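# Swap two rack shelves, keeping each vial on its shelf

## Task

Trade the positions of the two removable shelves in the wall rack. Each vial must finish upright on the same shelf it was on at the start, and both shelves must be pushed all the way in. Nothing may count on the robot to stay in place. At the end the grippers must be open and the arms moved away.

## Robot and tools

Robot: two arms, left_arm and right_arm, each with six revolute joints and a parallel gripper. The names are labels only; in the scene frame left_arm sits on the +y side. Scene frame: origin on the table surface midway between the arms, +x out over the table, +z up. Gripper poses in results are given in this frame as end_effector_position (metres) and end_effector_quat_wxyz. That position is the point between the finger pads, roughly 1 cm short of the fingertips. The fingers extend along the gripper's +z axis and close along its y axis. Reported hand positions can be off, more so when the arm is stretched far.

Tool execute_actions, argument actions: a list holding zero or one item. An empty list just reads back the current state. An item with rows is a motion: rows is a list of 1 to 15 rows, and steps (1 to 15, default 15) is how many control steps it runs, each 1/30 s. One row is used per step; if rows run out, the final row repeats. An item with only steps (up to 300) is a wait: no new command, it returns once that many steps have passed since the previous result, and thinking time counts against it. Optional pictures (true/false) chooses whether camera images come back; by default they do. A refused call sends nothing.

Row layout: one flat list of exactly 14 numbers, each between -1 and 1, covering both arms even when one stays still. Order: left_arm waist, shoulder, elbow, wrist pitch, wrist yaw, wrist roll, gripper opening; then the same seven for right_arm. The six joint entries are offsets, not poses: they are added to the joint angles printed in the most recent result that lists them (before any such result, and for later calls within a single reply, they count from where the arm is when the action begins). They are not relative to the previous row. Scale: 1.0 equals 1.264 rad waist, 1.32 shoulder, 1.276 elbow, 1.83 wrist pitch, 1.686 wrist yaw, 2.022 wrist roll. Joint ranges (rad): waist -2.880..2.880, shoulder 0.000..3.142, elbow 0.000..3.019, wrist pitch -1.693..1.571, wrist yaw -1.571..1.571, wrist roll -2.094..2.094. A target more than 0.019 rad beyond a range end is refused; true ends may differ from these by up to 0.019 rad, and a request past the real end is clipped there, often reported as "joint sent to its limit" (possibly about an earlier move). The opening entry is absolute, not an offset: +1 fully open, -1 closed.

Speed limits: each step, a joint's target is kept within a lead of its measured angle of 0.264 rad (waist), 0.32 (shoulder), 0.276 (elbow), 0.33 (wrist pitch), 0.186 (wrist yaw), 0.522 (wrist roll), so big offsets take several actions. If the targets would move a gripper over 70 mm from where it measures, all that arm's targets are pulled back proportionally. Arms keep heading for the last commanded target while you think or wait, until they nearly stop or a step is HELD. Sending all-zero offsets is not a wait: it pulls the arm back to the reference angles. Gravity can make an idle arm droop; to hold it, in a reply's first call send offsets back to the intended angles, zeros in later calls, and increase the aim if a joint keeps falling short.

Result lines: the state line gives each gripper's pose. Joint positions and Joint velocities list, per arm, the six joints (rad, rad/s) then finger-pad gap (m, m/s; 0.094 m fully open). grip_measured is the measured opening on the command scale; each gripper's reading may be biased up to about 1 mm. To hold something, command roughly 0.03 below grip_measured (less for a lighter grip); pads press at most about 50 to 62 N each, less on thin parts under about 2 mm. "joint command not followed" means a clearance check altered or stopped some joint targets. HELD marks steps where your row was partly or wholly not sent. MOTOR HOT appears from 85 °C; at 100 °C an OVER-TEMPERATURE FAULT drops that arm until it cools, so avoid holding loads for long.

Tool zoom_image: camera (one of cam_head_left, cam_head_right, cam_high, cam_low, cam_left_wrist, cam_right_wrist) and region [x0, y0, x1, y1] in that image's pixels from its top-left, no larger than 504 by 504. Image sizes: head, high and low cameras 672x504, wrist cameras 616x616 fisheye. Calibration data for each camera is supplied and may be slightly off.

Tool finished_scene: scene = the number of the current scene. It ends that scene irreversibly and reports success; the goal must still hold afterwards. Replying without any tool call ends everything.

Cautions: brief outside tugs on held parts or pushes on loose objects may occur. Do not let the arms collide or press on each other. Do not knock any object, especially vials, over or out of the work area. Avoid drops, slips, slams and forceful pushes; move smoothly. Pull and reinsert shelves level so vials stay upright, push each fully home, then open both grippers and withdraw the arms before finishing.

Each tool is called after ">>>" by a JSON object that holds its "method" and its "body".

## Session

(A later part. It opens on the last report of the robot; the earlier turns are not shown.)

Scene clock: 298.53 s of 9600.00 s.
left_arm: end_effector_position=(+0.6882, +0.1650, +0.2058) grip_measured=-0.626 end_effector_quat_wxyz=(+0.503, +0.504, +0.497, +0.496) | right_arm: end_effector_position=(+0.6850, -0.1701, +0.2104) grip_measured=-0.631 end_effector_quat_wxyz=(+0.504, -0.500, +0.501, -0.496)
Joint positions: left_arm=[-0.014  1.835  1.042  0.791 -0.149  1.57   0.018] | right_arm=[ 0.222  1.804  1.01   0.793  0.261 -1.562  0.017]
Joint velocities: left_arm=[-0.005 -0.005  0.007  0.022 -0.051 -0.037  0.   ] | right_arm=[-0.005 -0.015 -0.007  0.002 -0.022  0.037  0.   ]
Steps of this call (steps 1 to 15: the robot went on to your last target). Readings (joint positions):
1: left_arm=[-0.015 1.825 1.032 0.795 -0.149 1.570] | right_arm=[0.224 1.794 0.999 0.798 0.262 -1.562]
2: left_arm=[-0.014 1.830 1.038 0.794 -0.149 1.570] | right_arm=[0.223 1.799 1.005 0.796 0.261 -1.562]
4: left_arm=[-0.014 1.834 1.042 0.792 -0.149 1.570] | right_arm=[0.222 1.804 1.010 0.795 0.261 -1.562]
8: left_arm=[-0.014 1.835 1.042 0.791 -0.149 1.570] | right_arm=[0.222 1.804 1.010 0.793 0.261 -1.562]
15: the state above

>>> {"method": "execute_actions", "body": {"actions": [{"rows":[[0.009,-0.008,0.05,0.002,0,0,-0.66,-0.01,-0.001,0.051,0.003,-0.003,0,-0.665],[0.01,-0.004,0.056,0.001,0.001,0,-0.66,-0.011,0.003,0.057,0.003,-0.004,0,-0.665],[0.011,0.002,0.064,0,0.001,0,-0.66,-0.012,0.009,0.065,0.001,-0.005,0,-0.665],[0.011,0.007,0.072,-0.002,0.001,0,-0.66,-0.014,0.014,0.072,0,-0.006,0,-0.665],[0.012,0.013,0.08,-0.003,0.002,0,-0.66,-0.015,0.02,0.08,-0.001,-0.007,0,-0.665],[0.013,0.018,0.088,-0.005,0.002,0,-0.66,-0.016,0.026,0.088,-0.002,-0.008,0,-0.665],[0.013,0.024,0.096,-0.006,0.002,0,-0.66,-0.018,0.032,0.096,-0.003,-0.008,0,-0.665],[0.014,0.03,0.105,-0.008,0.003,0,-0.66,-0.019,0.037,0.104,-0.005,-0.009,0,-0.665],[0.015,0.035,0.113,-0.009,0.003,0,-0.66,-0.02,0.043,0.112,-0.006,-0.01,0,-0.665],[0.015,0.041,0.121,-0.011,0.003,0,-0.66,-0.022,0.049,0.119,-0.007,-0.011,0,-0.665],[0.016,0.047,0.129,-0.012,0.004,0,-0.66,-0.023,0.054,0.127,-0.008,-0.012,0,-0.665],[0.017,0.052,0.137,-0.013,0.004,0,-0.66,-0.025,0.06,0.135,-0.009,-0.013,0,-0.665],[0.017,0.058,0.145,-0.015,0.004,0,-0.66,-0.026,0.066,0.143,-0.01,-0.014,0,-0.665],[0.018,0.063,0.152,-0.016,0.005,0,-0.66,-0.027,0.071,0.15,-0.011,-0.015,0,-0.665],[0.018,0.066,0.157,-0.017,0.005,0,-0.66,-0.028,0.074,0.154,-0.012,-0.015,0,-0.665]]}], "pictures": false}}

>>> {"method": "execute_actions", "body": {"actions": [{"steps":20}]}}

Scene clock: 308.13 s of 9600.00 s.
left_arm: end_effector_position=(+0.7280, +0.1645, +0.2011) grip_measured=-0.626 end_effector_quat_wxyz=(+0.504, +0.501, +0.497, +0.498) | right_arm: end_effector_position=(+0.7254, -0.1712, +0.2050) grip_measured=-0.631 end_effector_quat_wxyz=(+0.505, -0.498, +0.500, -0.497)
Joint positions: left_arm=[-0.004  1.923  1.166  0.761 -0.144  1.57   0.018] | right_arm=[ 0.201  1.893  1.129  0.769  0.24  -1.562  0.017]
Joint velocities: left_arm=[ 0.005  0.181  0.256  0.002  0.022 -0.051 -0.   ] | right_arm=[-0.034  0.22   0.212  0.007 -0.037 -0.022 -0.001]
Steps of this call (steps 1 to 15: the robot went on to your last target; steps 16 to 90: nothing new was sent; then 6.10 s passed at rest; steps 91 to 105: all 15 steps of this action). Readings (joint positions):
91: left_arm=[-0.014 1.835 1.042 0.791 -0.149 1.570] | right_arm=[0.222 1.804 1.010 0.793 0.261 -1.562]
92: left_arm=[-0.014 1.835 1.043 0.790 -0.149 1.570] | right_arm=[0.222 1.804 1.010 0.793 0.261 -1.562]
94: left_arm=[-0.013 1.839 1.050 0.787 -0.149 1.570] | right_arm=[0.221 1.809 1.017 0.791 0.259 -1.562]
98: left_arm=[-0.010 1.865 1.092 0.778 -0.148 1.570] | right_arm=[0.214 1.836 1.058 0.783 0.253 -1.562]
105: the state above

Scene clock: 308.80 s of 9600.00 s.
left_arm: end_effector_position=(+0.7331, +0.1644, +0.2015) grip_measured=-0.626 end_effector_quat_wxyz=(+0.505, +0.500, +0.496, +0.499) | right_arm: end_effector_position=(+0.7305, -0.1716, +0.2055) grip_measured=-0.631 end_effector_quat_wxyz=(+0.506, -0.497, +0.499, -0.498)
Joint positions: left_arm=[-0.003  1.933  1.182  0.758 -0.143  1.57   0.018] | right_arm=[ 0.199  1.903  1.145  0.767  0.238 -1.562  0.017]
Joint velocities: left_arm=[ 0.024 -0.015 -0.002 -0.017 -0.022  0.051  0.   ] | right_arm=[-0.015 -0.015 -0.007  0.012 -0.022  0.007 -0.002]
Steps of this call (steps 1 to 20: the robot went on to your last target). Readings (joint positions):
1: left_arm=[-0.004 1.928 1.173 0.761 -0.143 1.570] | right_arm=[0.200 1.897 1.137 0.769 0.240 -1.562]
2: left_arm=[-0.004 1.931 1.179 0.759 -0.143 1.570] | right_arm=[0.200 1.901 1.142 0.767 0.239 -1.562]
4: left_arm=[-0.003 1.933 1.182 0.758 -0.143 1.570] | right_arm=[0.199 1.903 1.145 0.767 0.238 -1.562]
8: left_arm=[-0.003 1.933 1.182 0.758 -0.143 1.570] | right_arm=[0.199 1.903 1.145 0.767 0.238 -1.562]
20: the state above
camera_calibration (this result's frames):
cam_left_wrist: T_world_to_cam=[[0.000365043, 0.000186993, -1, 0.200633], [-0.570467, 0.821321, -0.0000546636, 0.290805], [0.821321, 0.570467, 0.000406491, -0.573289], [0, 0, 0, 1]] pos_world=[0.636676, 0.0881607, 0.200882]
cam_right_wrist: T_world_to_cam=[[-0.0139473, -0.00847921, 0.999867, -0.200687], [-0.567815, -0.823022, -0.0149, 0.283545], [0.823038, -0.567947, 0.00666429, -0.577333], [0, 0, 0, 1]] pos_world=[0.633369, -0.0962324, 0.208733]

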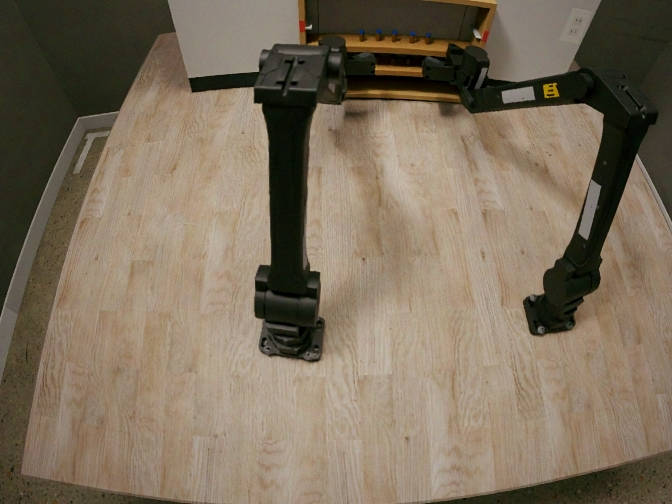

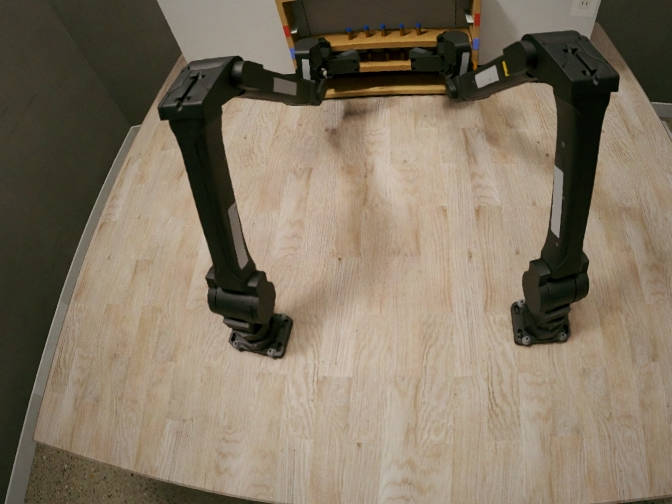

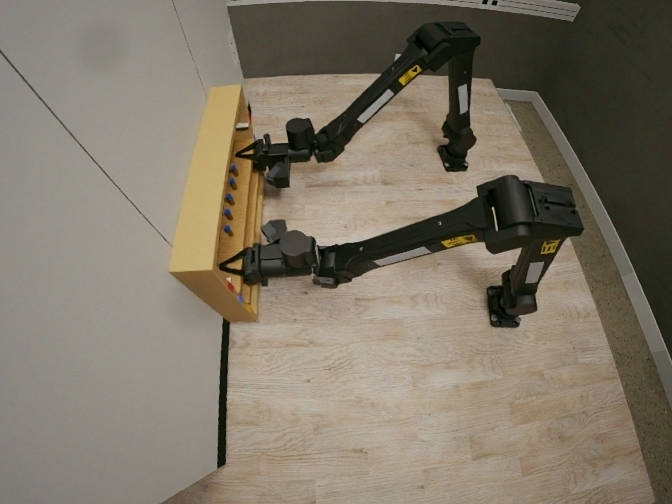

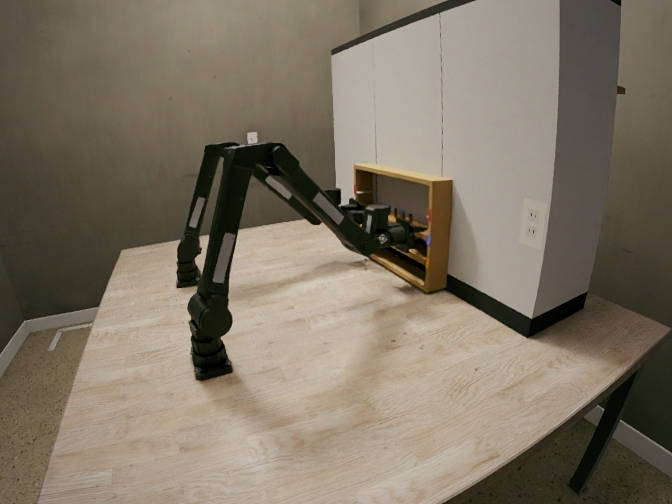

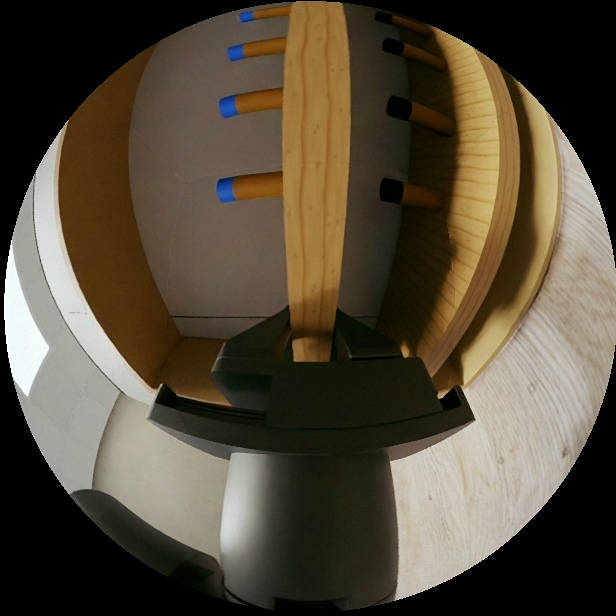

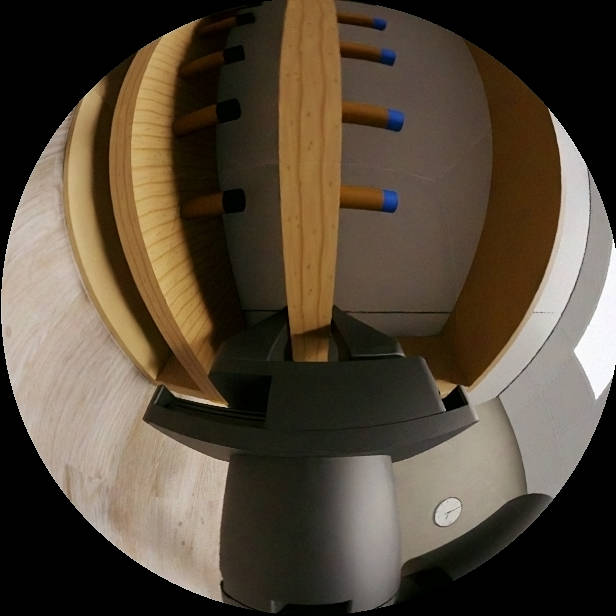

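>>> {"method": "execute_actions", "body": {"actions": [{"rows":[[0.008,-0.002,0.044,-0.002,0,0,-0.66,-0.008,0.004,0.045,-0.002,-0.002,0,-0.665],[0.008,0.001,0.047,-0.003,0,0,-0.66,-0.008,0.007,0.048,-0.003,-0.002,0,-0.665],[0.008,0.004,0.05,-0.004,0,0,-0.66,-0.009,0.01,0.051,-0.004,-0.003,0,-0.665],[0.008,0.007,0.053,-0.005,0,0,-0.66,-0.009,0.013,0.054,-0.005,-0.003,0,-0.665]]}], "pictures": false}}

Scene clock: 312.00 s of 9600.00 s.
left_arm: end_effector_position=(+0.7361, +0.1642, +0.2010) grip_measured=-0.626 end_effector_quat_wxyz=(+0.504, +0.501, +0.497, +0.499) | right_arm: end_effector_position=(+0.7335, -0.1714, +0.2052) grip_measured=-0.631 end_effector_quat_wxyz=(+0.505, -0.497, +0.500, -0.498)
Joint positions: left_arm=[-0.003  1.939  1.192  0.753 -0.143  1.57   0.018] | right_arm=[ 0.198  1.908  1.154  0.76   0.238 -1.562  0.017]
Joint velocities: left_arm=[-0.015 -0.005 -0.012  0.012  0.051  0.037 -0.   ] | right_arm=[ 0.005 -0.005 -0.002 -0.002  0.022  0.007  0.   ]
Steps of this call (steps 1 to 15: the robot went on to your last target; steps 16 to 81: nothing new was sent; steps 82 to 96: all 15 steps of this action). Readings (joint positions):
82: left_arm=[-0.003 1.933 1.182 0.757 -0.143 1.570] | right_arm=[0.199 1.903 1.145 0.766 0.238 -1.562]
83: left_arm=[-0.003 1.933 1.182 0.756 -0.143 1.570] | right_arm=[0.199 1.903 1.145 0.765 0.238 -1.562]
85: left_arm=[-0.003 1.934 1.184 0.755 -0.143 1.570] | right_arm=[0.199 1.904 1.147 0.763 0.238 -1.562]
89: left_arm=[-0.003 1.939 1.192 0.753 -0.143 1.570] | right_arm=[0.198 1.908 1.154 0.760 0.238 -1.562]
96: the state above

Still room; push once more.

>>> {"method": "execute_actions", "body": {"actions": [{"rows":[[0.008,0.004,0.046,-0.002,0,0,-0.66,-0.008,0.009,0.047,-0.002,-0.002,0,-0.665],[0.008,0.007,0.05,-0.003,0,0,-0.66,-0.008,0.012,0.051,-0.003,-0.002,0,-0.665],[0.008,0.01,0.054,-0.004,0,0,-0.66,-0.009,0.015,0.055,-0.004,-0.003,0,-0.665],[0.008,0.013,0.058,-0.006,0,0,-0.66,-0.009,0.018,0.059,-0.006,-0.003,0,-0.665]]}], "pictures": false}}

Scene clock: 314.67 s of 9600.00 s.
left_arm: end_effector_position=(+0.7380, +0.1643, +0.2006) grip_measured=-0.626 end_effector_quat_wxyz=(+0.504, +0.501, +0.497, +0.499) | right_arm: end_effector_position=(+0.7361, -0.1716, +0.2048) grip_measured=-0.631 end_effector_quat_wxyz=(+0.505, -0.497, +0.500, -0.498)
Joint positions: left_arm=[-0.002  1.944  1.199  0.75  -0.143  1.57   0.018] | right_arm=[ 0.197  1.913  1.163  0.755  0.238 -1.562  0.017]
Joint velocities: left_arm=[ 0.005 -0.005 -0.007  0.012  0.051 -0.081 -0.   ] | right_arm=[-0.015 -0.015  0.002 -0.002  0.037 -0.037  0.   ]
Steps of this call (steps 1 to 15: the robot went on to your last target; steps 16 to 65: nothing new was sent; steps 66 to 80: all 15 steps of this action). Readings (joint positions):
66: left_arm=[-0.003 1.939 1.192 0.753 -0.143 1.570] | right_arm=[0.198 1.908 1.154 0.760 0.238 -1.562]
67: left_arm=[-0.003 1.939 1.193 0.753 -0.143 1.570] | right_arm=[0.198 1.908 1.155 0.760 0.238 -1.562]
69: left_arm=[-0.002 1.942 1.198 0.750 -0.143 1.570] | right_arm=[0.198 1.911 1.159 0.757 0.238 -1.562]
73: left_arm=[-0.002 1.944 1.199 0.750 -0.143 1.570] | right_arm=[0.197 1.913 1.163 0.755 0.238 -1.562]
80: the state above

>>> {"method": "execute_actions", "body": {"actions": [{"rows":[[0,0,0.025,0,0,0,-0.66,0,0,0.025,0,0,0,-0.665],[0,0,0.02,0,0,0,-0.66,0,0,0.02,0,0,0,-0.665],[0,0,0.02,0,0,0,-0.63,0,0,0.02,0,0,0,-0.63],[0,0,0.02,0,0,0,-0.6,0,0,0.02,0,0,0,-0.6],[0,0,0.02,0,0,0,-0.55,0,0,0.02,0,0,0,-0.55],[0,0,0.02,0,0,0,-0.45,0,0,0.02,0,0,0,-0.45],[0,0,0.02,0,0,0,-0.3,0,0,0.02,0,0,0,-0.3],[0,0,0.02,0,0,0,-0.15,0,0,0.02,0,0,0,-0.15],[0,-0.008,0.015,0.005,0,0,-0.1,0,-0.012,0.015,0.005,0,0,-0.1]]}], "pictures": false}}

>>> {"method": "execute_actions", "body": {"actions": [{"rows":[[-0.005,-0.02,-0.002,0.011,-0.002,0,-0.1,0.006,-0.027,-0.002,0.011,0.003,0,-0.1],[-0.006,-0.027,-0.01,0.014,-0.003,0,-0.1,0.008,-0.033,-0.009,0.014,0.004,0,-0.1],[-0.007,-0.035,-0.023,0.018,-0.004,0,-0.1,0.01,-0.04,-0.021,0.017,0.006,0,-0.1],[-0.008,-0.043,-0.037,0.021,-0.004,0,-0.1,0.012,-0.047,-0.033,0.021,0.007,0,-0.1],[-0.009,-0.051,-0.051,0.025,-0.005,0,-0.1,0.014,-0.054,-0.046,0.024,0.008,0,-0.1],[-0.01,-0.059,-0.065,0.029,-0.006,0,-0.1,0.016,-0.061,-0.059,0.028,0.01,0,-0.1],[-0.011,-0.067,-0.079,0.033,-0.006,0,-0.1,0.018,-0.068,-0.072,0.031,0.011,0,-0.1],[-0.013,-0.075,-0.093,0.037,-0.007,0,-0.1,0.02,-0.075,-0.085,0.035,0.013,0,-0.1],[-0.014,-0.083,-0.107,0.041,-0.007,0,-0.1,0.021,-0.082,-0.098,0.038,0.014,0,-0.1],[-0.015,-0.091,-0.121,0.045,-0.008,0,-0.1,0.023,-0.09,-0.11,0.042,0.015,0,-0.1],[-0.016,-0.099,-0.135,0.048,-0.009,0,-0.1,0.025,-0.097,-0.123,0.045,0.017,0,-0.1],[-0.017,-0.106,-0.149,0.052,-0.009,0,-0.1,0.027,-0.104,-0.136,0.049,0.018,0,-0.1],[-0.018,-0.113,-0.163,0.056,-0.01,0,-0.1,0.029,-0.11,-0.148,0.052,0.02,0,-0.1],[-0.019,-0.119,-0.176,0.059,-0.011,0,-0.1,0.031,-0.115,-0.16,0.055,0.021,0,-0.1],[-0.02,-0.123,-0.187,0.062,-0.011,0,-0.1,0.032,-0.119,-0.17,0.058,0.022,0,-0.1]]}], "pictures": false}}

>>> {"method": "execute_actions", "body": {"actions": [{"steps":20}], "pictures": false}}

Scene clock: 326.17 s of 9600.00 s.
left_arm: end_effector_position=(+0.7380, +0.1643, +0.2006) grip_measured=-0.101 end_effector_quat_wxyz=(+0.504, +0.501, +0.497, +0.499) | right_arm: end_effector_position=(+0.7361, -0.1716, +0.2048) grip_measured=-0.102 end_effector_quat_wxyz=(+0.505, -0.497, +0.500, -0.498)
Joint positions: left_arm=[-0.002  1.944  1.199  0.75  -0.143  1.57   0.042] | right_arm=[ 0.197  1.913  1.163  0.755  0.238 -1.562  0.042]
Joint velocities: left_arm=[ 0.005  0.015 -0.007 -0.002  0.037  0.037 -0.   ] | right_arm=[-0.015 -0.005  0.002 -0.002  0.051  0.022  0.   ]
Steps of this call (steps 1 to 15: the robot went on to your last target; steps 16 to 90: nothing new was sent; then 8.00 s passed at rest; steps 91 to 105: all 15 steps of this action). Readings (joint positions):
91: left_arm=[-0.002 1.944 1.199 0.750 -0.143 1.570] | right_arm=[0.197 1.913 1.163 0.755 0.238 -1.562]
92: left_arm=[-0.002 1.944 1.199 0.750 -0.143 1.570] | right_arm=[0.197 1.913 1.163 0.755 0.238 -1.562]
94: left_arm=[-0.002 1.944 1.199 0.750 -0.143 1.570] | right_arm=[0.197 1.913 1.163 0.755 0.238 -1.562]
98: left_arm=[-0.002 1.944 1.199 0.750 -0.143 1.570] | right_arm=[0.197 1.913 1.163 0.755 0.238 -1.562]
105: the state above

Scene clock: 326.67 s of 9600.00 s.
left_arm: end_effector_position=(+0.6719, +0.1692, +0.2041) grip_measured=-0.101 end_effector_quat_wxyz=(+0.505, +0.499, +0.497, +0.500) | right_arm: end_effector_position=(+0.6733, -0.1751, +0.2029) grip_measured=-0.102 end_effector_quat_wxyz=(+0.502, -0.497, +0.502, -0.499)
Joint positions: left_arm=[-0.014  1.812  0.989  0.833 -0.157  1.57   0.042] | right_arm=[ 0.222  1.797  0.968  0.831  0.27  -1.562  0.042]
Joint velocities: left_arm=[-0.073 -0.308 -0.452  0.198  0.007 -0.007  0.   ] | right_arm=[ 0.083 -0.269 -0.408  0.188  0.081  0.051 -0.001]
Steps of this call (steps 1 to 15: all 15 steps of this action). Readings (joint positions):
1: left_arm=[-0.002 1.944 1.199 0.750 -0.143 1.570] | right_arm=[0.197 1.913 1.163 0.755 0.239 -1.562]
2: left_arm=[-0.002 1.943 1.198 0.751 -0.144 1.570] | right_arm=[0.197 1.913 1.161 0.757 0.240 -1.562]
4: left_arm=[-0.002 1.935 1.182 0.760 -0.145 1.570] | right_arm=[0.197 1.906 1.146 0.764 0.244 -1.562]
8: left_arm=[-0.003 1.894 1.112 0.784 -0.150 1.570] | right_arm=[0.201 1.870 1.081 0.786 0.254 -1.562]
15: the state above

Scene clock: 327.33 s of 9600.00 s.
left_arm: end_effector_position=(+0.6623, +0.1672, +0.2051) grip_measured=-0.101 end_effector_quat_wxyz=(+0.506, +0.499, +0.495, +0.500) | right_arm: end_effector_position=(+0.6639, -0.1733, +0.2042) grip_measured=-0.102 end_effector_quat_wxyz=(+0.504, -0.497, +0.501, -0.498)
Joint positions: left_arm=[-0.019  1.793  0.96   0.844 -0.158  1.57   0.042] | right_arm=[ 0.229  1.779  0.941  0.842  0.272 -1.562  0.042]
Joint velocities: left_arm=[-0.015 -0.005  0.012 -0.022 -0.007 -0.007 -0.   ] | right_arm=[-0.015 -0.015  0.002 -0.027 -0.037 -0.007 -0.001]
Steps of this call (steps 1 to 20: the robot went on to your last target). Readings (joint positions):
1: left_arm=[-0.015 1.803 0.975 0.839 -0.158 1.570] | right_arm=[0.225 1.789 0.955 0.836 0.271 -1.562]
2: left_arm=[-0.017 1.797 0.966 0.841 -0.158 1.570] | right_arm=[0.227 1.783 0.947 0.839 0.271 -1.562]
4: left_arm=[-0.018 1.793 0.960 0.844 -0.158 1.570] | right_arm=[0.229 1.779 0.941 0.842 0.271 -1.562]
8: left_arm=[-0.019 1.793 0.960 0.844 -0.158 1.570] | right_arm=[0.229 1.779 0.941 0.842 0.271 -1.562]
20: the state above

>>> {"method": "execute_actions", "body": {"actions": [{"rows":[[0,0.005,0,0.012,0,0,-0.1,0,0.01,0,0.012,0,0,-0.1],[0,0.012,-0.001,0.017,0,0,-0.1,0,0.017,-0.001,0.017,0,0,-0.1],[0,0.022,-0.001,0.025,0,0,-0.1,0,0.027,-0.002,0.025,0,0,-0.1],[0,0.033,-0.002,0.033,0,0,-0.1,0,0.037,-0.003,0.033,0,0,-0.1],[0,0.044,-0.002,0.041,0,0,-0.1,0,0.047,-0.005,0.042,0,0,-0.1],[0,0.055,-0.003,0.049,0,0,-0.1,0,0.058,-0.006,0.05,0,0,-0.1],[0,0.066,-0.004,0.057,0,0,-0.1,0,0.068,-0.007,0.059,0,0,-0.1],[0,0.077,-0.004,0.065,0,0,-0.1,0,0.079,-0.008,0.067,0,0,-0.1],[0,0.088,-0.005,0.073,0,0,-0.1,0,0.089,-0.009,0.076,0,0,-0.1],[0,0.099,-0.005,0.081,0,0,-0.1,0,0.1,-0.01,0.084,0,0,-0.1],[0,0.11,-0.006,0.089,0,0,-0.1,0,0.11,-0.011,0.093,0,0,-0.1],[0,0.12,-0.007,0.097,0,0,-0.1,0,0.12,-0.012,0.101,0,0,-0.1],[0,0.129,-0.007,0.104,0,0,-0.1,0,0.129,-0.013,0.108,0,0,-0.1],[0,0.135,-0.008,0.11,0,0,-0.1,0,0.136,-0.014,0.114,0,0,-0.1],[0,0.139,-0.008,0.113,0,0,-0.1,0,0.14,-0.015,0.117,0,0,-0.1]]}], "pictures": false}}

>>> {"method": "execute_actions", "body": {"actions": [{"steps":25}]}}

Scene clock: 334.27 s of 9600.00 s.
left_arm: end_effector_position=(+0.6665, +0.1665, +0.1300) grip_measured=-0.101 end_effector_quat_wxyz=(+0.503, +0.502, +0.497, +0.497) | right_arm: end_effector_position=(+0.6646, -0.1731, +0.1334) grip_measured=-0.102 end_effector_quat_wxyz=(+0.503, -0.499, +0.502, -0.497)
Joint positions: left_arm=[-0.019  1.966  0.954  1.012 -0.158  1.57   0.042] | right_arm=[ 0.229  1.941  0.924  1.016  0.272 -1.562  0.042]
Joint velocities: left_arm=[ 0.005  0.435 -0.081  0.256 -0.007 -0.037 -0.001] | right_arm=[-0.015  0.405 -0.081  0.256 -0.051  0.007  0.001]
Steps of this call (steps 1 to 15: the robot went on to your last target; steps 16 to 90: nothing new was sent; then 3.43 s passed at rest; steps 91 to 105: all 15 steps of this action). Readings (joint positions):
91: left_arm=[-0.019 1.793 0.960 0.845 -0.158 1.570] | right_arm=[0.229 1.779 0.941 0.843 0.272 -1.562]
92: left_arm=[-0.019 1.794 0.960 0.848 -0.158 1.570] | right_arm=[0.229 1.780 0.941 0.845 0.272 -1.562]
94: left_arm=[-0.019 1.801 0.960 0.866 -0.158 1.570] | right_arm=[0.229 1.785 0.941 0.863 0.272 -1.562]
98: left_arm=[-0.019 1.843 0.960 0.922 -0.158 1.570] | right_arm=[0.229 1.826 0.941 0.921 0.272 -1.562]
105: the state above

Scene clock: 335.10 s of 9600.00 s.
left_arm: end_effector_position=(+0.6634, +0.1670, +0.1115) grip_measured=-0.101 end_effector_quat_wxyz=(+0.498, +0.508, +0.501, +0.493) | right_arm: end_effector_position=(+0.6612, -0.1741, +0.1138) grip_measured=-0.102 end_effector_quat_wxyz=(+0.496, -0.505, +0.505, -0.493)
Joint positions: left_arm=[-0.019  1.996  0.945  1.033 -0.158  1.57   0.042] | right_arm=[ 0.229  1.973  0.913  1.037  0.272 -1.562  0.042]
Joint velocities: left_arm=[-0.005  0.005  0.022  0.007 -0.051 -0.007 -0.   ] | right_arm=[-0.024 -0.015 -0.007 -0.002 -0.066 -0.007  0.001]
Steps of this call (steps 1 to 25: the robot went on to your last target). Readings (joint positions):
1: left_arm=[-0.019 1.978 0.952 1.019 -0.158 1.570] | right_arm=[0.229 1.954 0.921 1.023 0.272 -1.562]
2: left_arm=[-0.019 1.987 0.949 1.022 -0.158 1.570] | right_arm=[0.229 1.963 0.918 1.026 0.272 -1.562]
4: left_arm=[-0.019 1.997 0.946 1.024 -0.158 1.570] | right_arm=[0.229 1.973 0.914 1.028 0.272 -1.562]
8: left_arm=[-0.019 1.996 0.945 1.031 -0.158 1.570] | right_arm=[0.229 1.973 0.913 1.036 0.272 -1.562]
25: the state above
camera_calibration (this result's frames):
cam_left_wrist: T_world_to_cam=[[-0.0244656, 0.00468779, -0.99969, 0.126324], [-0.569619, 0.821716, 0.0177936, 0.246257], [0.821545, 0.569877, -0.0174335, -0.515584], [0, 0, 0, 1]] pos_world=[0.566939, 0.0908746, 0.112915]
cam_right_wrist: T_world_to_cam=[[0.0154709, -0.000429883, 0.99988, -0.128012], [-0.570421, -0.821309, 0.00847286, 0.24011], [0.821207, -0.570484, -0.0129516, -0.518061], [0, 0, 0, 1]] pos_world=[0.56438, -0.0983958, 0.119252]

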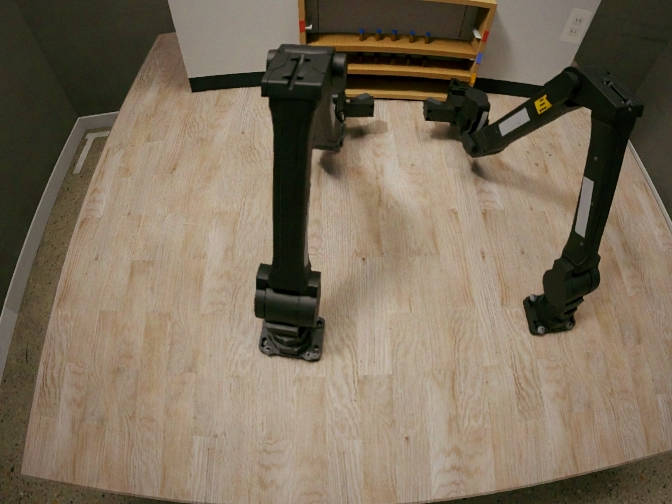

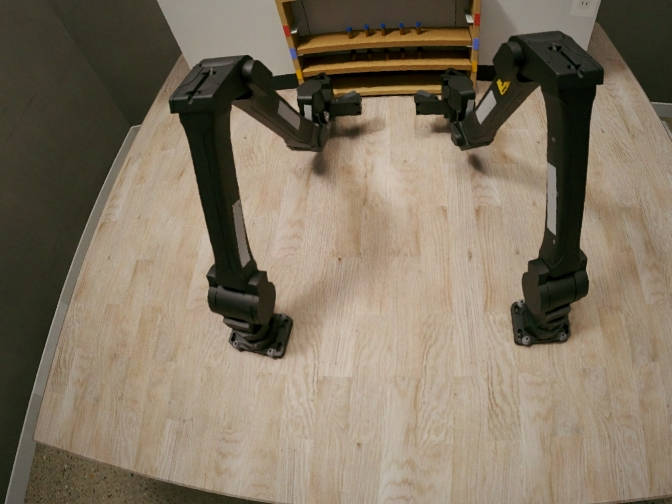

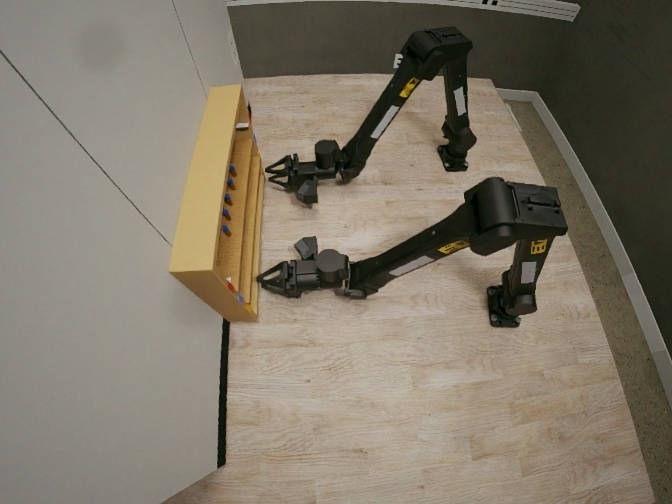

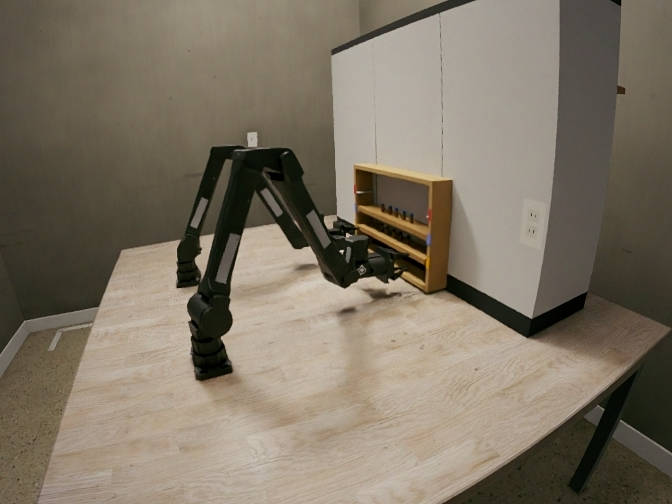

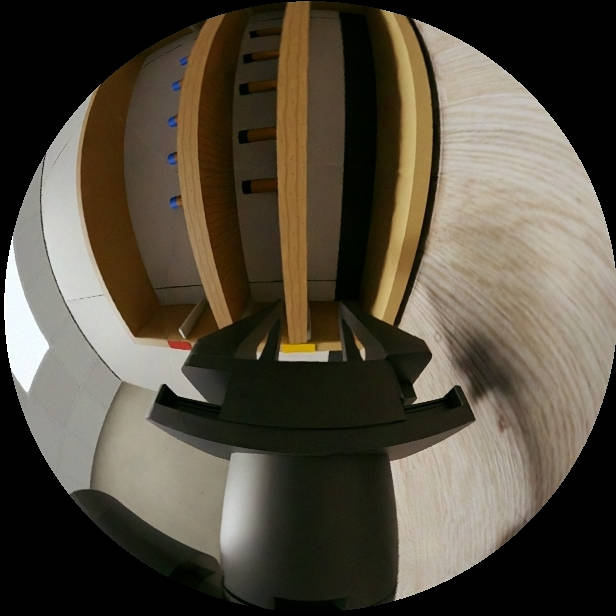

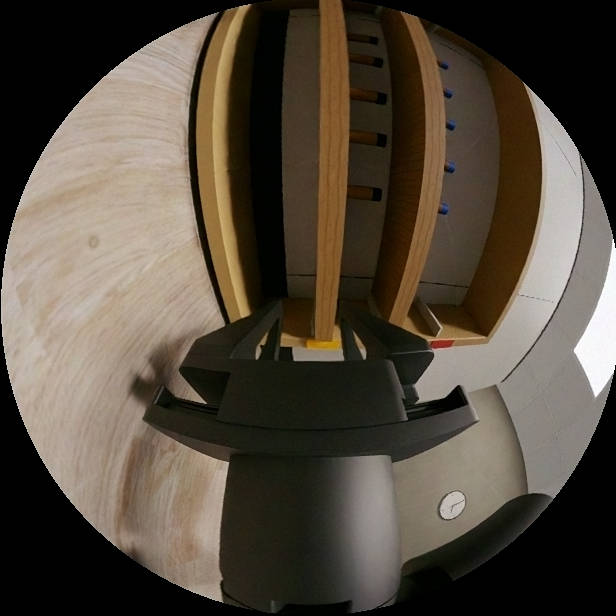

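>>> {"method": "execute_actions", "body": {"actions": [{"rows":[[0.006,0,0.03,0,0,0,-0.1,-0.006,0,0.03,0,-0.002,0,-0.1],[0.007,0,0.04,0,0,0,-0.1,-0.007,0,0.04,0,-0.003,0,-0.1],[0.008,0,0.046,0,0.002,0,-0.1,-0.008,0,0.046,0,-0.004,0,-0.1],[0.008,0,0.052,0,0.003,0,-0.1,-0.009,0,0.052,0,-0.004,0,-0.1],[0.008,0,0.057,0,0.003,0,-0.1,-0.01,0,0.058,0,-0.005,0,-0.1],[0.008,0,0.061,0,0.003,0,-0.1,-0.01,0,0.063,0,-0.005,0,-0.1]]}], "pictures": false}}

Scene clock: 339.00 s of 9600.00 s.
left_arm: end_effector_position=(+0.6776, +0.1644, +0.1307) grip_measured=-0.101 end_effector_quat_wxyz=(+0.511, +0.495, +0.492, +0.502) | right_arm: end_effector_position=(+0.6759, -0.1691, +0.1340) grip_measured=-0.102 end_effector_quat_wxyz=(+0.512, -0.492, +0.496, -0.500)
Joint positions: left_arm=[-0.019  1.996  0.989  1.033 -0.157  1.57   0.042] | right_arm=[ 0.229  1.973  0.96   1.037  0.267 -1.562  0.042]
Joint velocities: left_arm=[ 0.015 -0.005 -0.017  0.012 -0.066 -0.007 -0.   ] | right_arm=[ 0.005 -0.005 -0.017 -0.022 -0.095 -0.007  0.   ]
Steps of this call (steps 1 to 15: the robot went on to your last target; steps 16 to 90: nothing new was sent; then 0.40 s passed at rest; steps 91 to 105: all 15 steps of this action). Readings (joint positions):
91: left_arm=[-0.019 1.996 0.945 1.033 -0.158 1.570] | right_arm=[0.229 1.973 0.913 1.037 0.272 -1.562]
92: left_arm=[-0.019 1.996 0.946 1.033 -0.158 1.570] | right_arm=[0.229 1.973 0.914 1.037 0.271 -1.562]
94: left_arm=[-0.019 1.996 0.952 1.033 -0.158 1.570] | right_arm=[0.229 1.973 0.920 1.037 0.269 -1.562]
98: left_arm=[-0.019 1.996 0.980 1.033 -0.157 1.570] | right_arm=[0.229 1.973 0.948 1.037 0.267 -1.562]
105: the state above

>>> {"method": "execute_actions", "body": {"actions": [{"rows":[[0.009,-0.006,0.028,-0.008,0.003,0,-0.1,-0.01,0,0.028,-0.008,-0.003,0,-0.1],[0.01,-0.003,0.033,-0.014,0.003,0,-0.1,-0.011,0.003,0.033,-0.013,-0.004,0,-0.1],[0.011,0.002,0.043,-0.019,0.004,0,-0.1,-0.013,0.007,0.043,-0.018,-0.005,0,-0.1],[0.012,0.006,0.053,-0.023,0.004,0,-0.1,-0.014,0.012,0.052,-0.021,-0.006,0,-0.1],[0.012,0.011,0.063,-0.027,0.005,0,-0.1,-0.016,0.016,0.062,-0.025,-0.007,0,-0.1],[0.013,0.016,0.073,-0.03,0.006,0,-0.1,-0.018,0.021,0.072,-0.028,-0.008,0,-0.1],[0.014,0.02,0.083,-0.034,0.006,0,-0.1,-0.019,0.025,0.082,-0.032,-0.009,0,-0.1],[0.015,0.025,0.093,-0.038,0.007,0,-0.1,-0.021,0.03,0.091,-0.035,-0.01,0,-0.1],[0.016,0.029,0.103,-0.042,0.007,0,-0.1,-0.023,0.034,0.101,-0.039,-0.011,0,-0.1],[0.016,0.034,0.113,-0.045,0.008,0,-0.1,-0.024,0.039,0.111,-0.042,-0.012,0,-0.1],[0.017,0.038,0.123,-0.049,0.009,0,-0.1,-0.026,0.043,0.121,-0.046,-0.013,0,-0.1],[0.018,0.043,0.133,-0.053,0.009,0,-0.1,-0.028,0.048,0.13,-0.049,-0.014,0,-0.1],[0.019,0.047,0.143,-0.057,0.01,0,-0.1,-0.029,0.052,0.14,-0.053,-0.015,0,-0.1],[0.019,0.051,0.153,-0.06,0.01,0,-0.1,-0.031,0.056,0.15,-0.056,-0.016,0,-0.1],[0.02,0.054,0.161,-0.063,0.011,0,-0.1,-0.032,0.059,0.158,-0.059,-0.017,0,-0.1]]}], "pictures": false}}

>>> {"method": "execute_actions", "body": {"actions": [{"steps":20}]}}

Scene clock: 346.87 s of 9600.00 s.
left_arm: end_effector_position=(+0.7232, +0.1637, +0.1353) grip_measured=-0.101 end_effector_quat_wxyz=(+0.508, +0.498, +0.493, +0.500) | right_arm: end_effector_position=(+0.7214, -0.1712, +0.1384) grip_measured=-0.101 end_effector_quat_wxyz=(+0.509, -0.494, +0.498, -0.499)
Joint positions: left_arm=[-0.006  2.052  1.134  0.935 -0.143  1.57   0.042] | right_arm=[ 0.204  2.027  1.098  0.946  0.244 -1.562  0.042]
Joint velocities: left_arm=[ 0.034  0.142  0.32  -0.178  0.007 -0.022  0.   ] | right_arm=[-0.103  0.161  0.32  -0.183 -0.007 -0.081  0.001]
Steps of this call (steps 1 to 15: the robot went on to your last target; steps 16 to 90: nothing new was sent; then 4.37 s passed at rest; steps 91 to 105: all 15 steps of this action). Readings (joint positions):
91: left_arm=[-0.019 1.996 0.989 1.031 -0.156 1.570] | right_arm=[0.229 1.973 0.960 1.036 0.267 -1.562]
92: left_arm=[-0.019 1.996 0.989 1.026 -0.156 1.570] | right_arm=[0.229 1.973 0.960 1.032 0.266 -1.562]
94: left_arm=[-0.018 1.997 0.995 1.011 -0.154 1.570] | right_arm=[0.228 1.974 0.964 1.018 0.262 -1.562]
98: left_arm=[-0.015 2.012 1.038 0.981 -0.150 1.570] | right_arm=[0.222 1.987 1.005 0.990 0.256 -1.562]
105: the state above

Scene clock: 347.53 s of 9600.00 s.
left_arm: end_effector_position=(+0.7298, +0.1645, +0.1340) grip_measured=-0.101 end_effector_quat_wxyz=(+0.507, +0.499, +0.494, +0.500) | right_arm: end_effector_position=(+0.7289, -0.1736, +0.1378) grip_measured=-0.101 end_effector_quat_wxyz=(+0.507, -0.493, +0.499, -0.501)
Joint positions: left_arm=[-0.004  2.063  1.155  0.922 -0.142  1.57   0.042] | right_arm=[ 0.198  2.039  1.12   0.935  0.243 -1.562  0.042]
Joint velocities: left_arm=[-0.005 -0.005 -0.002  0.002 -0.007  0.037 -0.001] | right_arm=[ 0.005 -0.005  0.007 -0.027 -0.022 -0.051 -0.001]
Steps of this call (steps 1 to 20: the robot went on to your last target). Readings (joint positions):
1: left_arm=[-0.005 2.057 1.144 0.930 -0.143 1.570] | right_arm=[0.202 2.032 1.108 0.941 0.243 -1.562]
2: left_arm=[-0.004 2.060 1.151 0.927 -0.143 1.570] | right_arm=[0.200 2.036 1.115 0.938 0.243 -1.562]
4: left_arm=[-0.004 2.063 1.155 0.924 -0.143 1.570] | right_arm=[0.198 2.039 1.120 0.936 0.243 -1.562]
8: left_arm=[-0.004 2.063 1.155 0.922 -0.142 1.570] | right_arm=[0.198 2.039 1.120 0.935 0.243 -1.562]
20: the state above
camera_calibration (this result's frames):
cam_left_wrist: T_world_to_cam=[[0.00677923, -0.000417336, -0.999977, 0.128587], [-0.569516, 0.821969, -0.00420402, 0.288649], [0.821952, 0.569531, 0.00533464, -0.571624], [0, 0, 0, 1]] pos_world=[0.633366, 0.088351, 0.132847]
cam_right_wrist: T_world_to_cam=[[-0.0213874, -0.010276, 0.999718, -0.127948], [-0.57207, -0.819944, -0.0206667, 0.284395], [0.819926, -0.572351, 0.0116578, -0.575839], [0, 0, 0, 1]] pos_world=[0.632103, -0.0977094, 0.140503]

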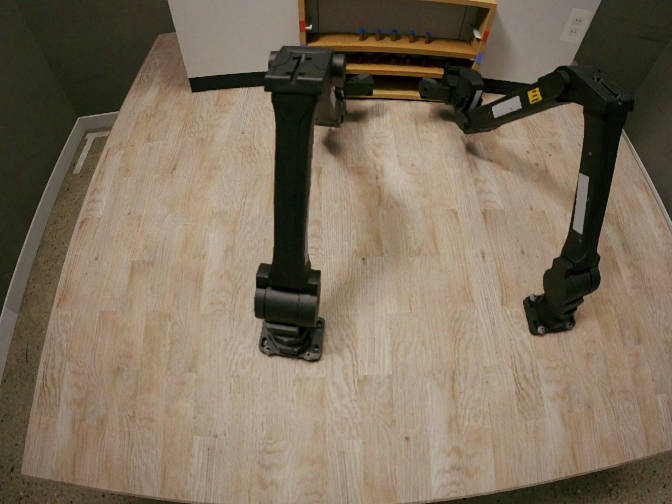

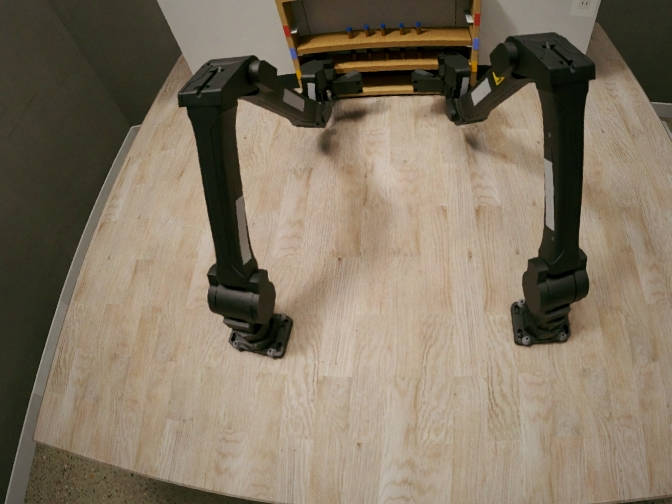

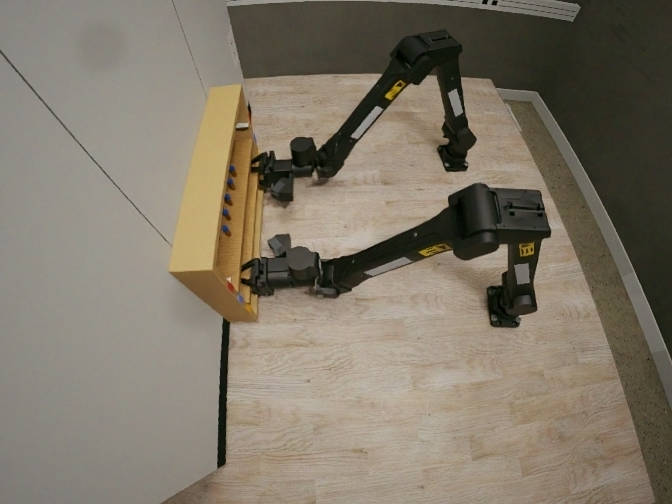

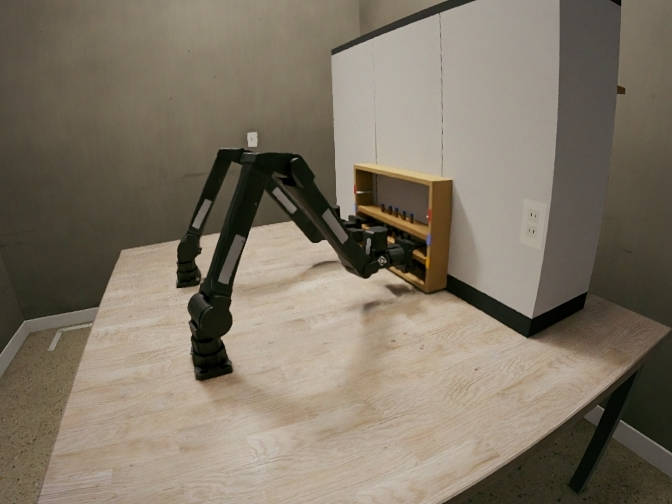

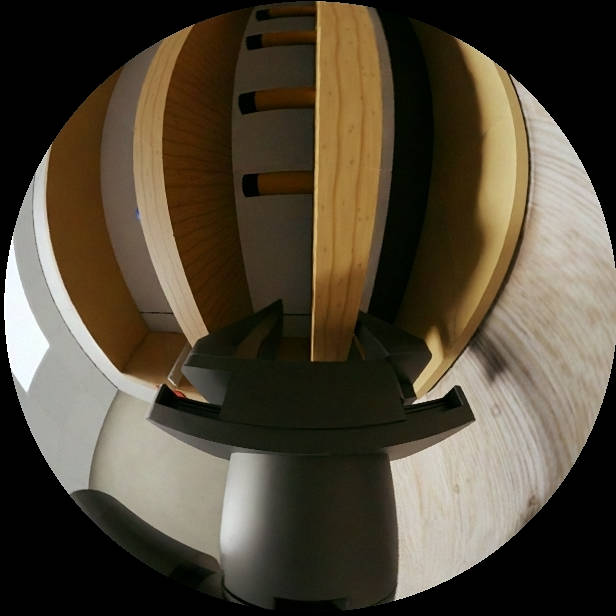

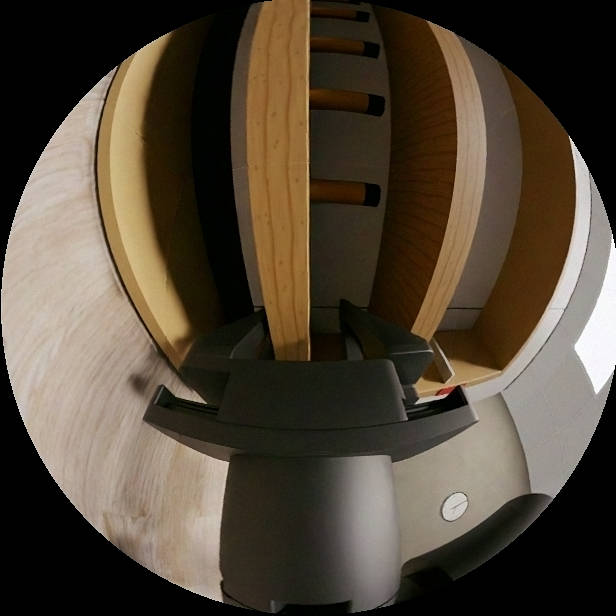

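>>> {"method": "execute_actions", "body": {"actions": [{"rows":[[0,0.005,0.02,0,0,0,-0.1,0,0.01,0.02,0,0,0,-0.1],[0,0.008,0.02,0,0,0,-0.1,0,0.013,0.02,0,0,0,-0.1],[0,0.011,0.02,0,0,0,-0.1,0,0.016,0.02,0,0,0,-0.1],[0,0.013,0.02,0,0,0,-0.1,0,0.019,0.02,0,0,0,-0.1],[0,0.015,0.02,0,0,0,-0.1,0,0.021,0.02,0,0,0,-0.1]]}]}}

Scene clock: 350.50 s of 9600.00 s.
left_arm: end_effector_position=(+0.7298, +0.1645, +0.1211) grip_measured=-0.101 end_effector_quat_wxyz=(+0.502, +0.504, +0.498, +0.496) | right_arm: end_effector_position=(+0.7289, -0.1735, +0.1271) grip_measured=-0.101 end_effector_quat_wxyz=(+0.503, -0.498, +0.502, -0.498)
Joint positions: left_arm=[-0.004  2.081  1.155  0.922 -0.142  1.57   0.042] | right_arm=[ 0.198  2.054  1.12   0.935  0.243 -1.562  0.042]
Joint velocities: left_arm=[-0.005 -0.005 -0.002 -0.007  0.066 -0.066 -0.   ] | right_arm=[ 0.005 -0.015 -0.007  0.012  0.007 -0.037  0.   ]
Steps of this call (steps 1 to 15: the robot went on to your last target; steps 16 to 74: nothing new was sent; steps 75 to 89: all 15 steps of this action). Readings (joint positions):
75: left_arm=[-0.004 2.063 1.155 0.922 -0.142 1.570] | right_arm=[0.198 2.039 1.120 0.935 0.243 -1.562]
76: left_arm=[-0.004 2.064 1.155 0.922 -0.142 1.570] | right_arm=[0.198 2.039 1.120 0.935 0.243 -1.562]
78: left_arm=[-0.004 2.065 1.155 0.922 -0.142 1.570] | right_arm=[0.198 2.040 1.120 0.935 0.243 -1.562]
82: left_arm=[-0.004 2.074 1.155 0.922 -0.142 1.570] | right_arm=[0.198 2.047 1.120 0.935 0.243 -1.562]
89: the state above
camera_calibration (this result's frames):
cam_left_wrist: T_world_to_cam=[[-0.0109393, 0.00232187, -0.999937, 0.128188], [-0.569481, 0.821964, 0.00813875, 0.287038], [0.821932, 0.569535, -0.00766949, -0.569927], [0, 0, 0, 1]] pos_world=[0.633306, 0.0883602, 0.121473]
cam_right_wrist: T_world_to_cam=[[-0.0065798, -0.0066008, 0.999957, -0.127391], [-0.572291, -0.819999, -0.00917861, 0.282886], [0.820024, -0.572327, 0.00161785, -0.574525], [0, 0, 0, 1]] pos_world=[0.632179, -0.0976904, 0.130912]

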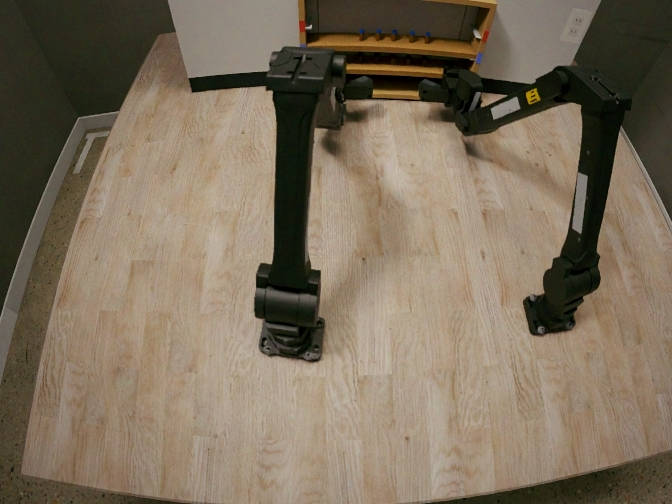

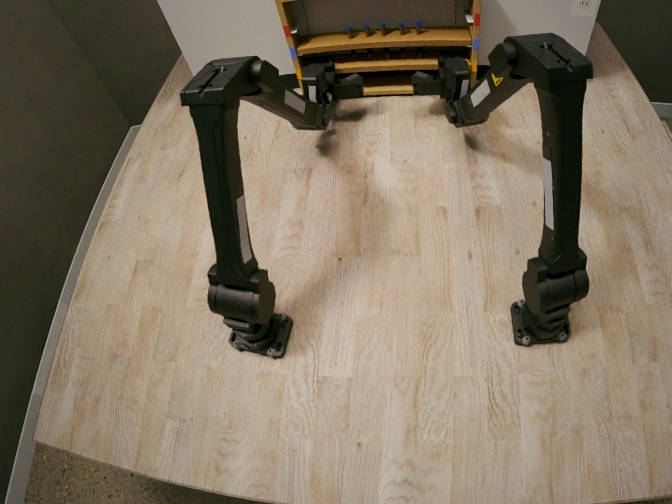

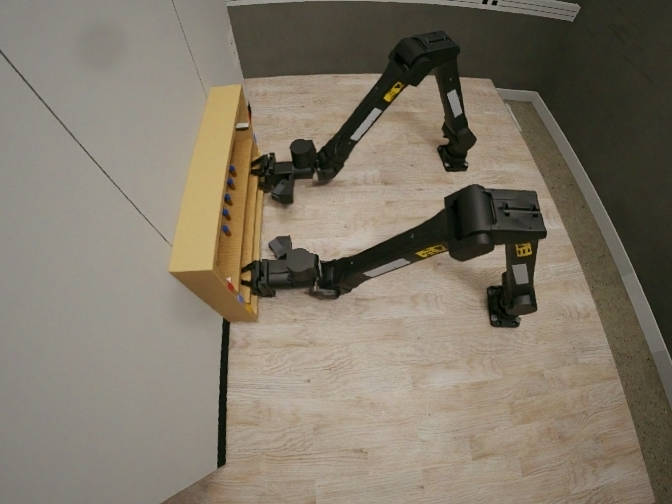

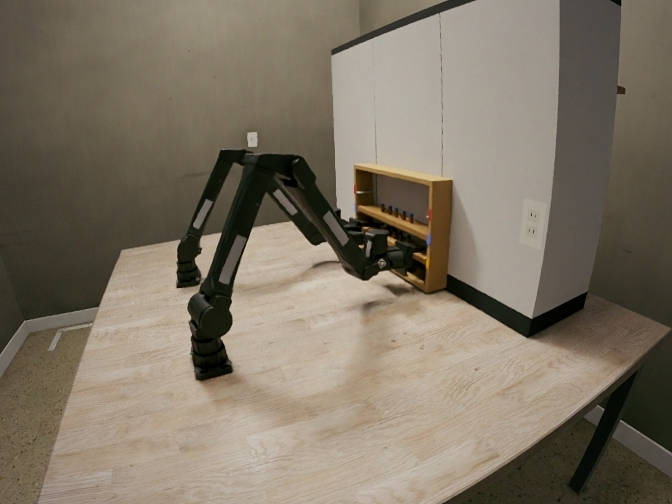

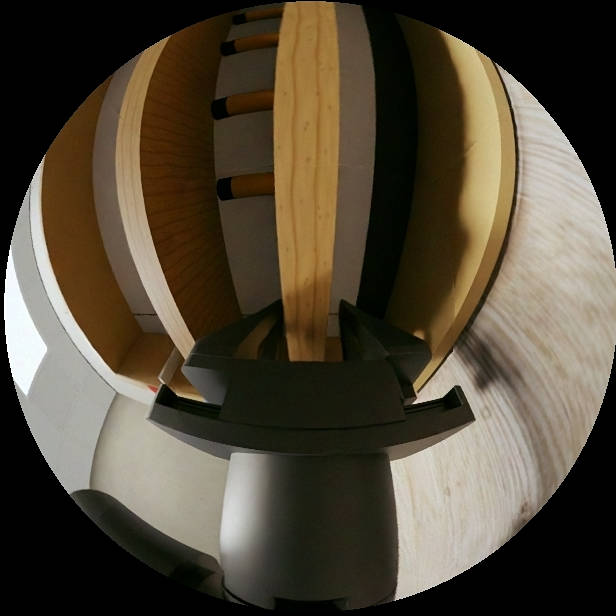

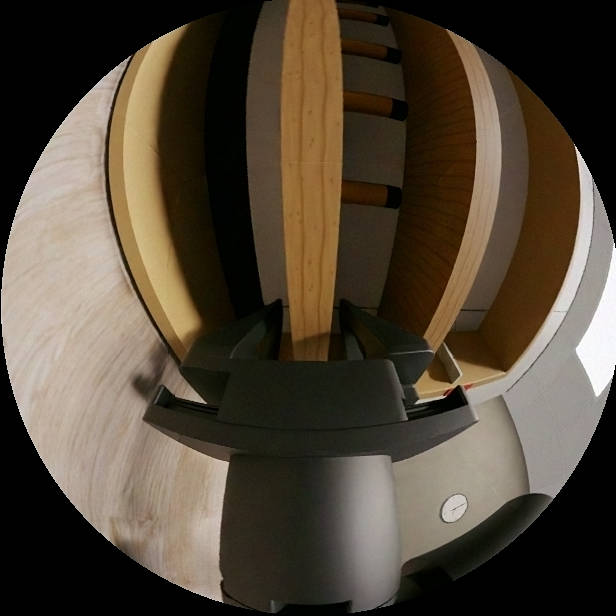

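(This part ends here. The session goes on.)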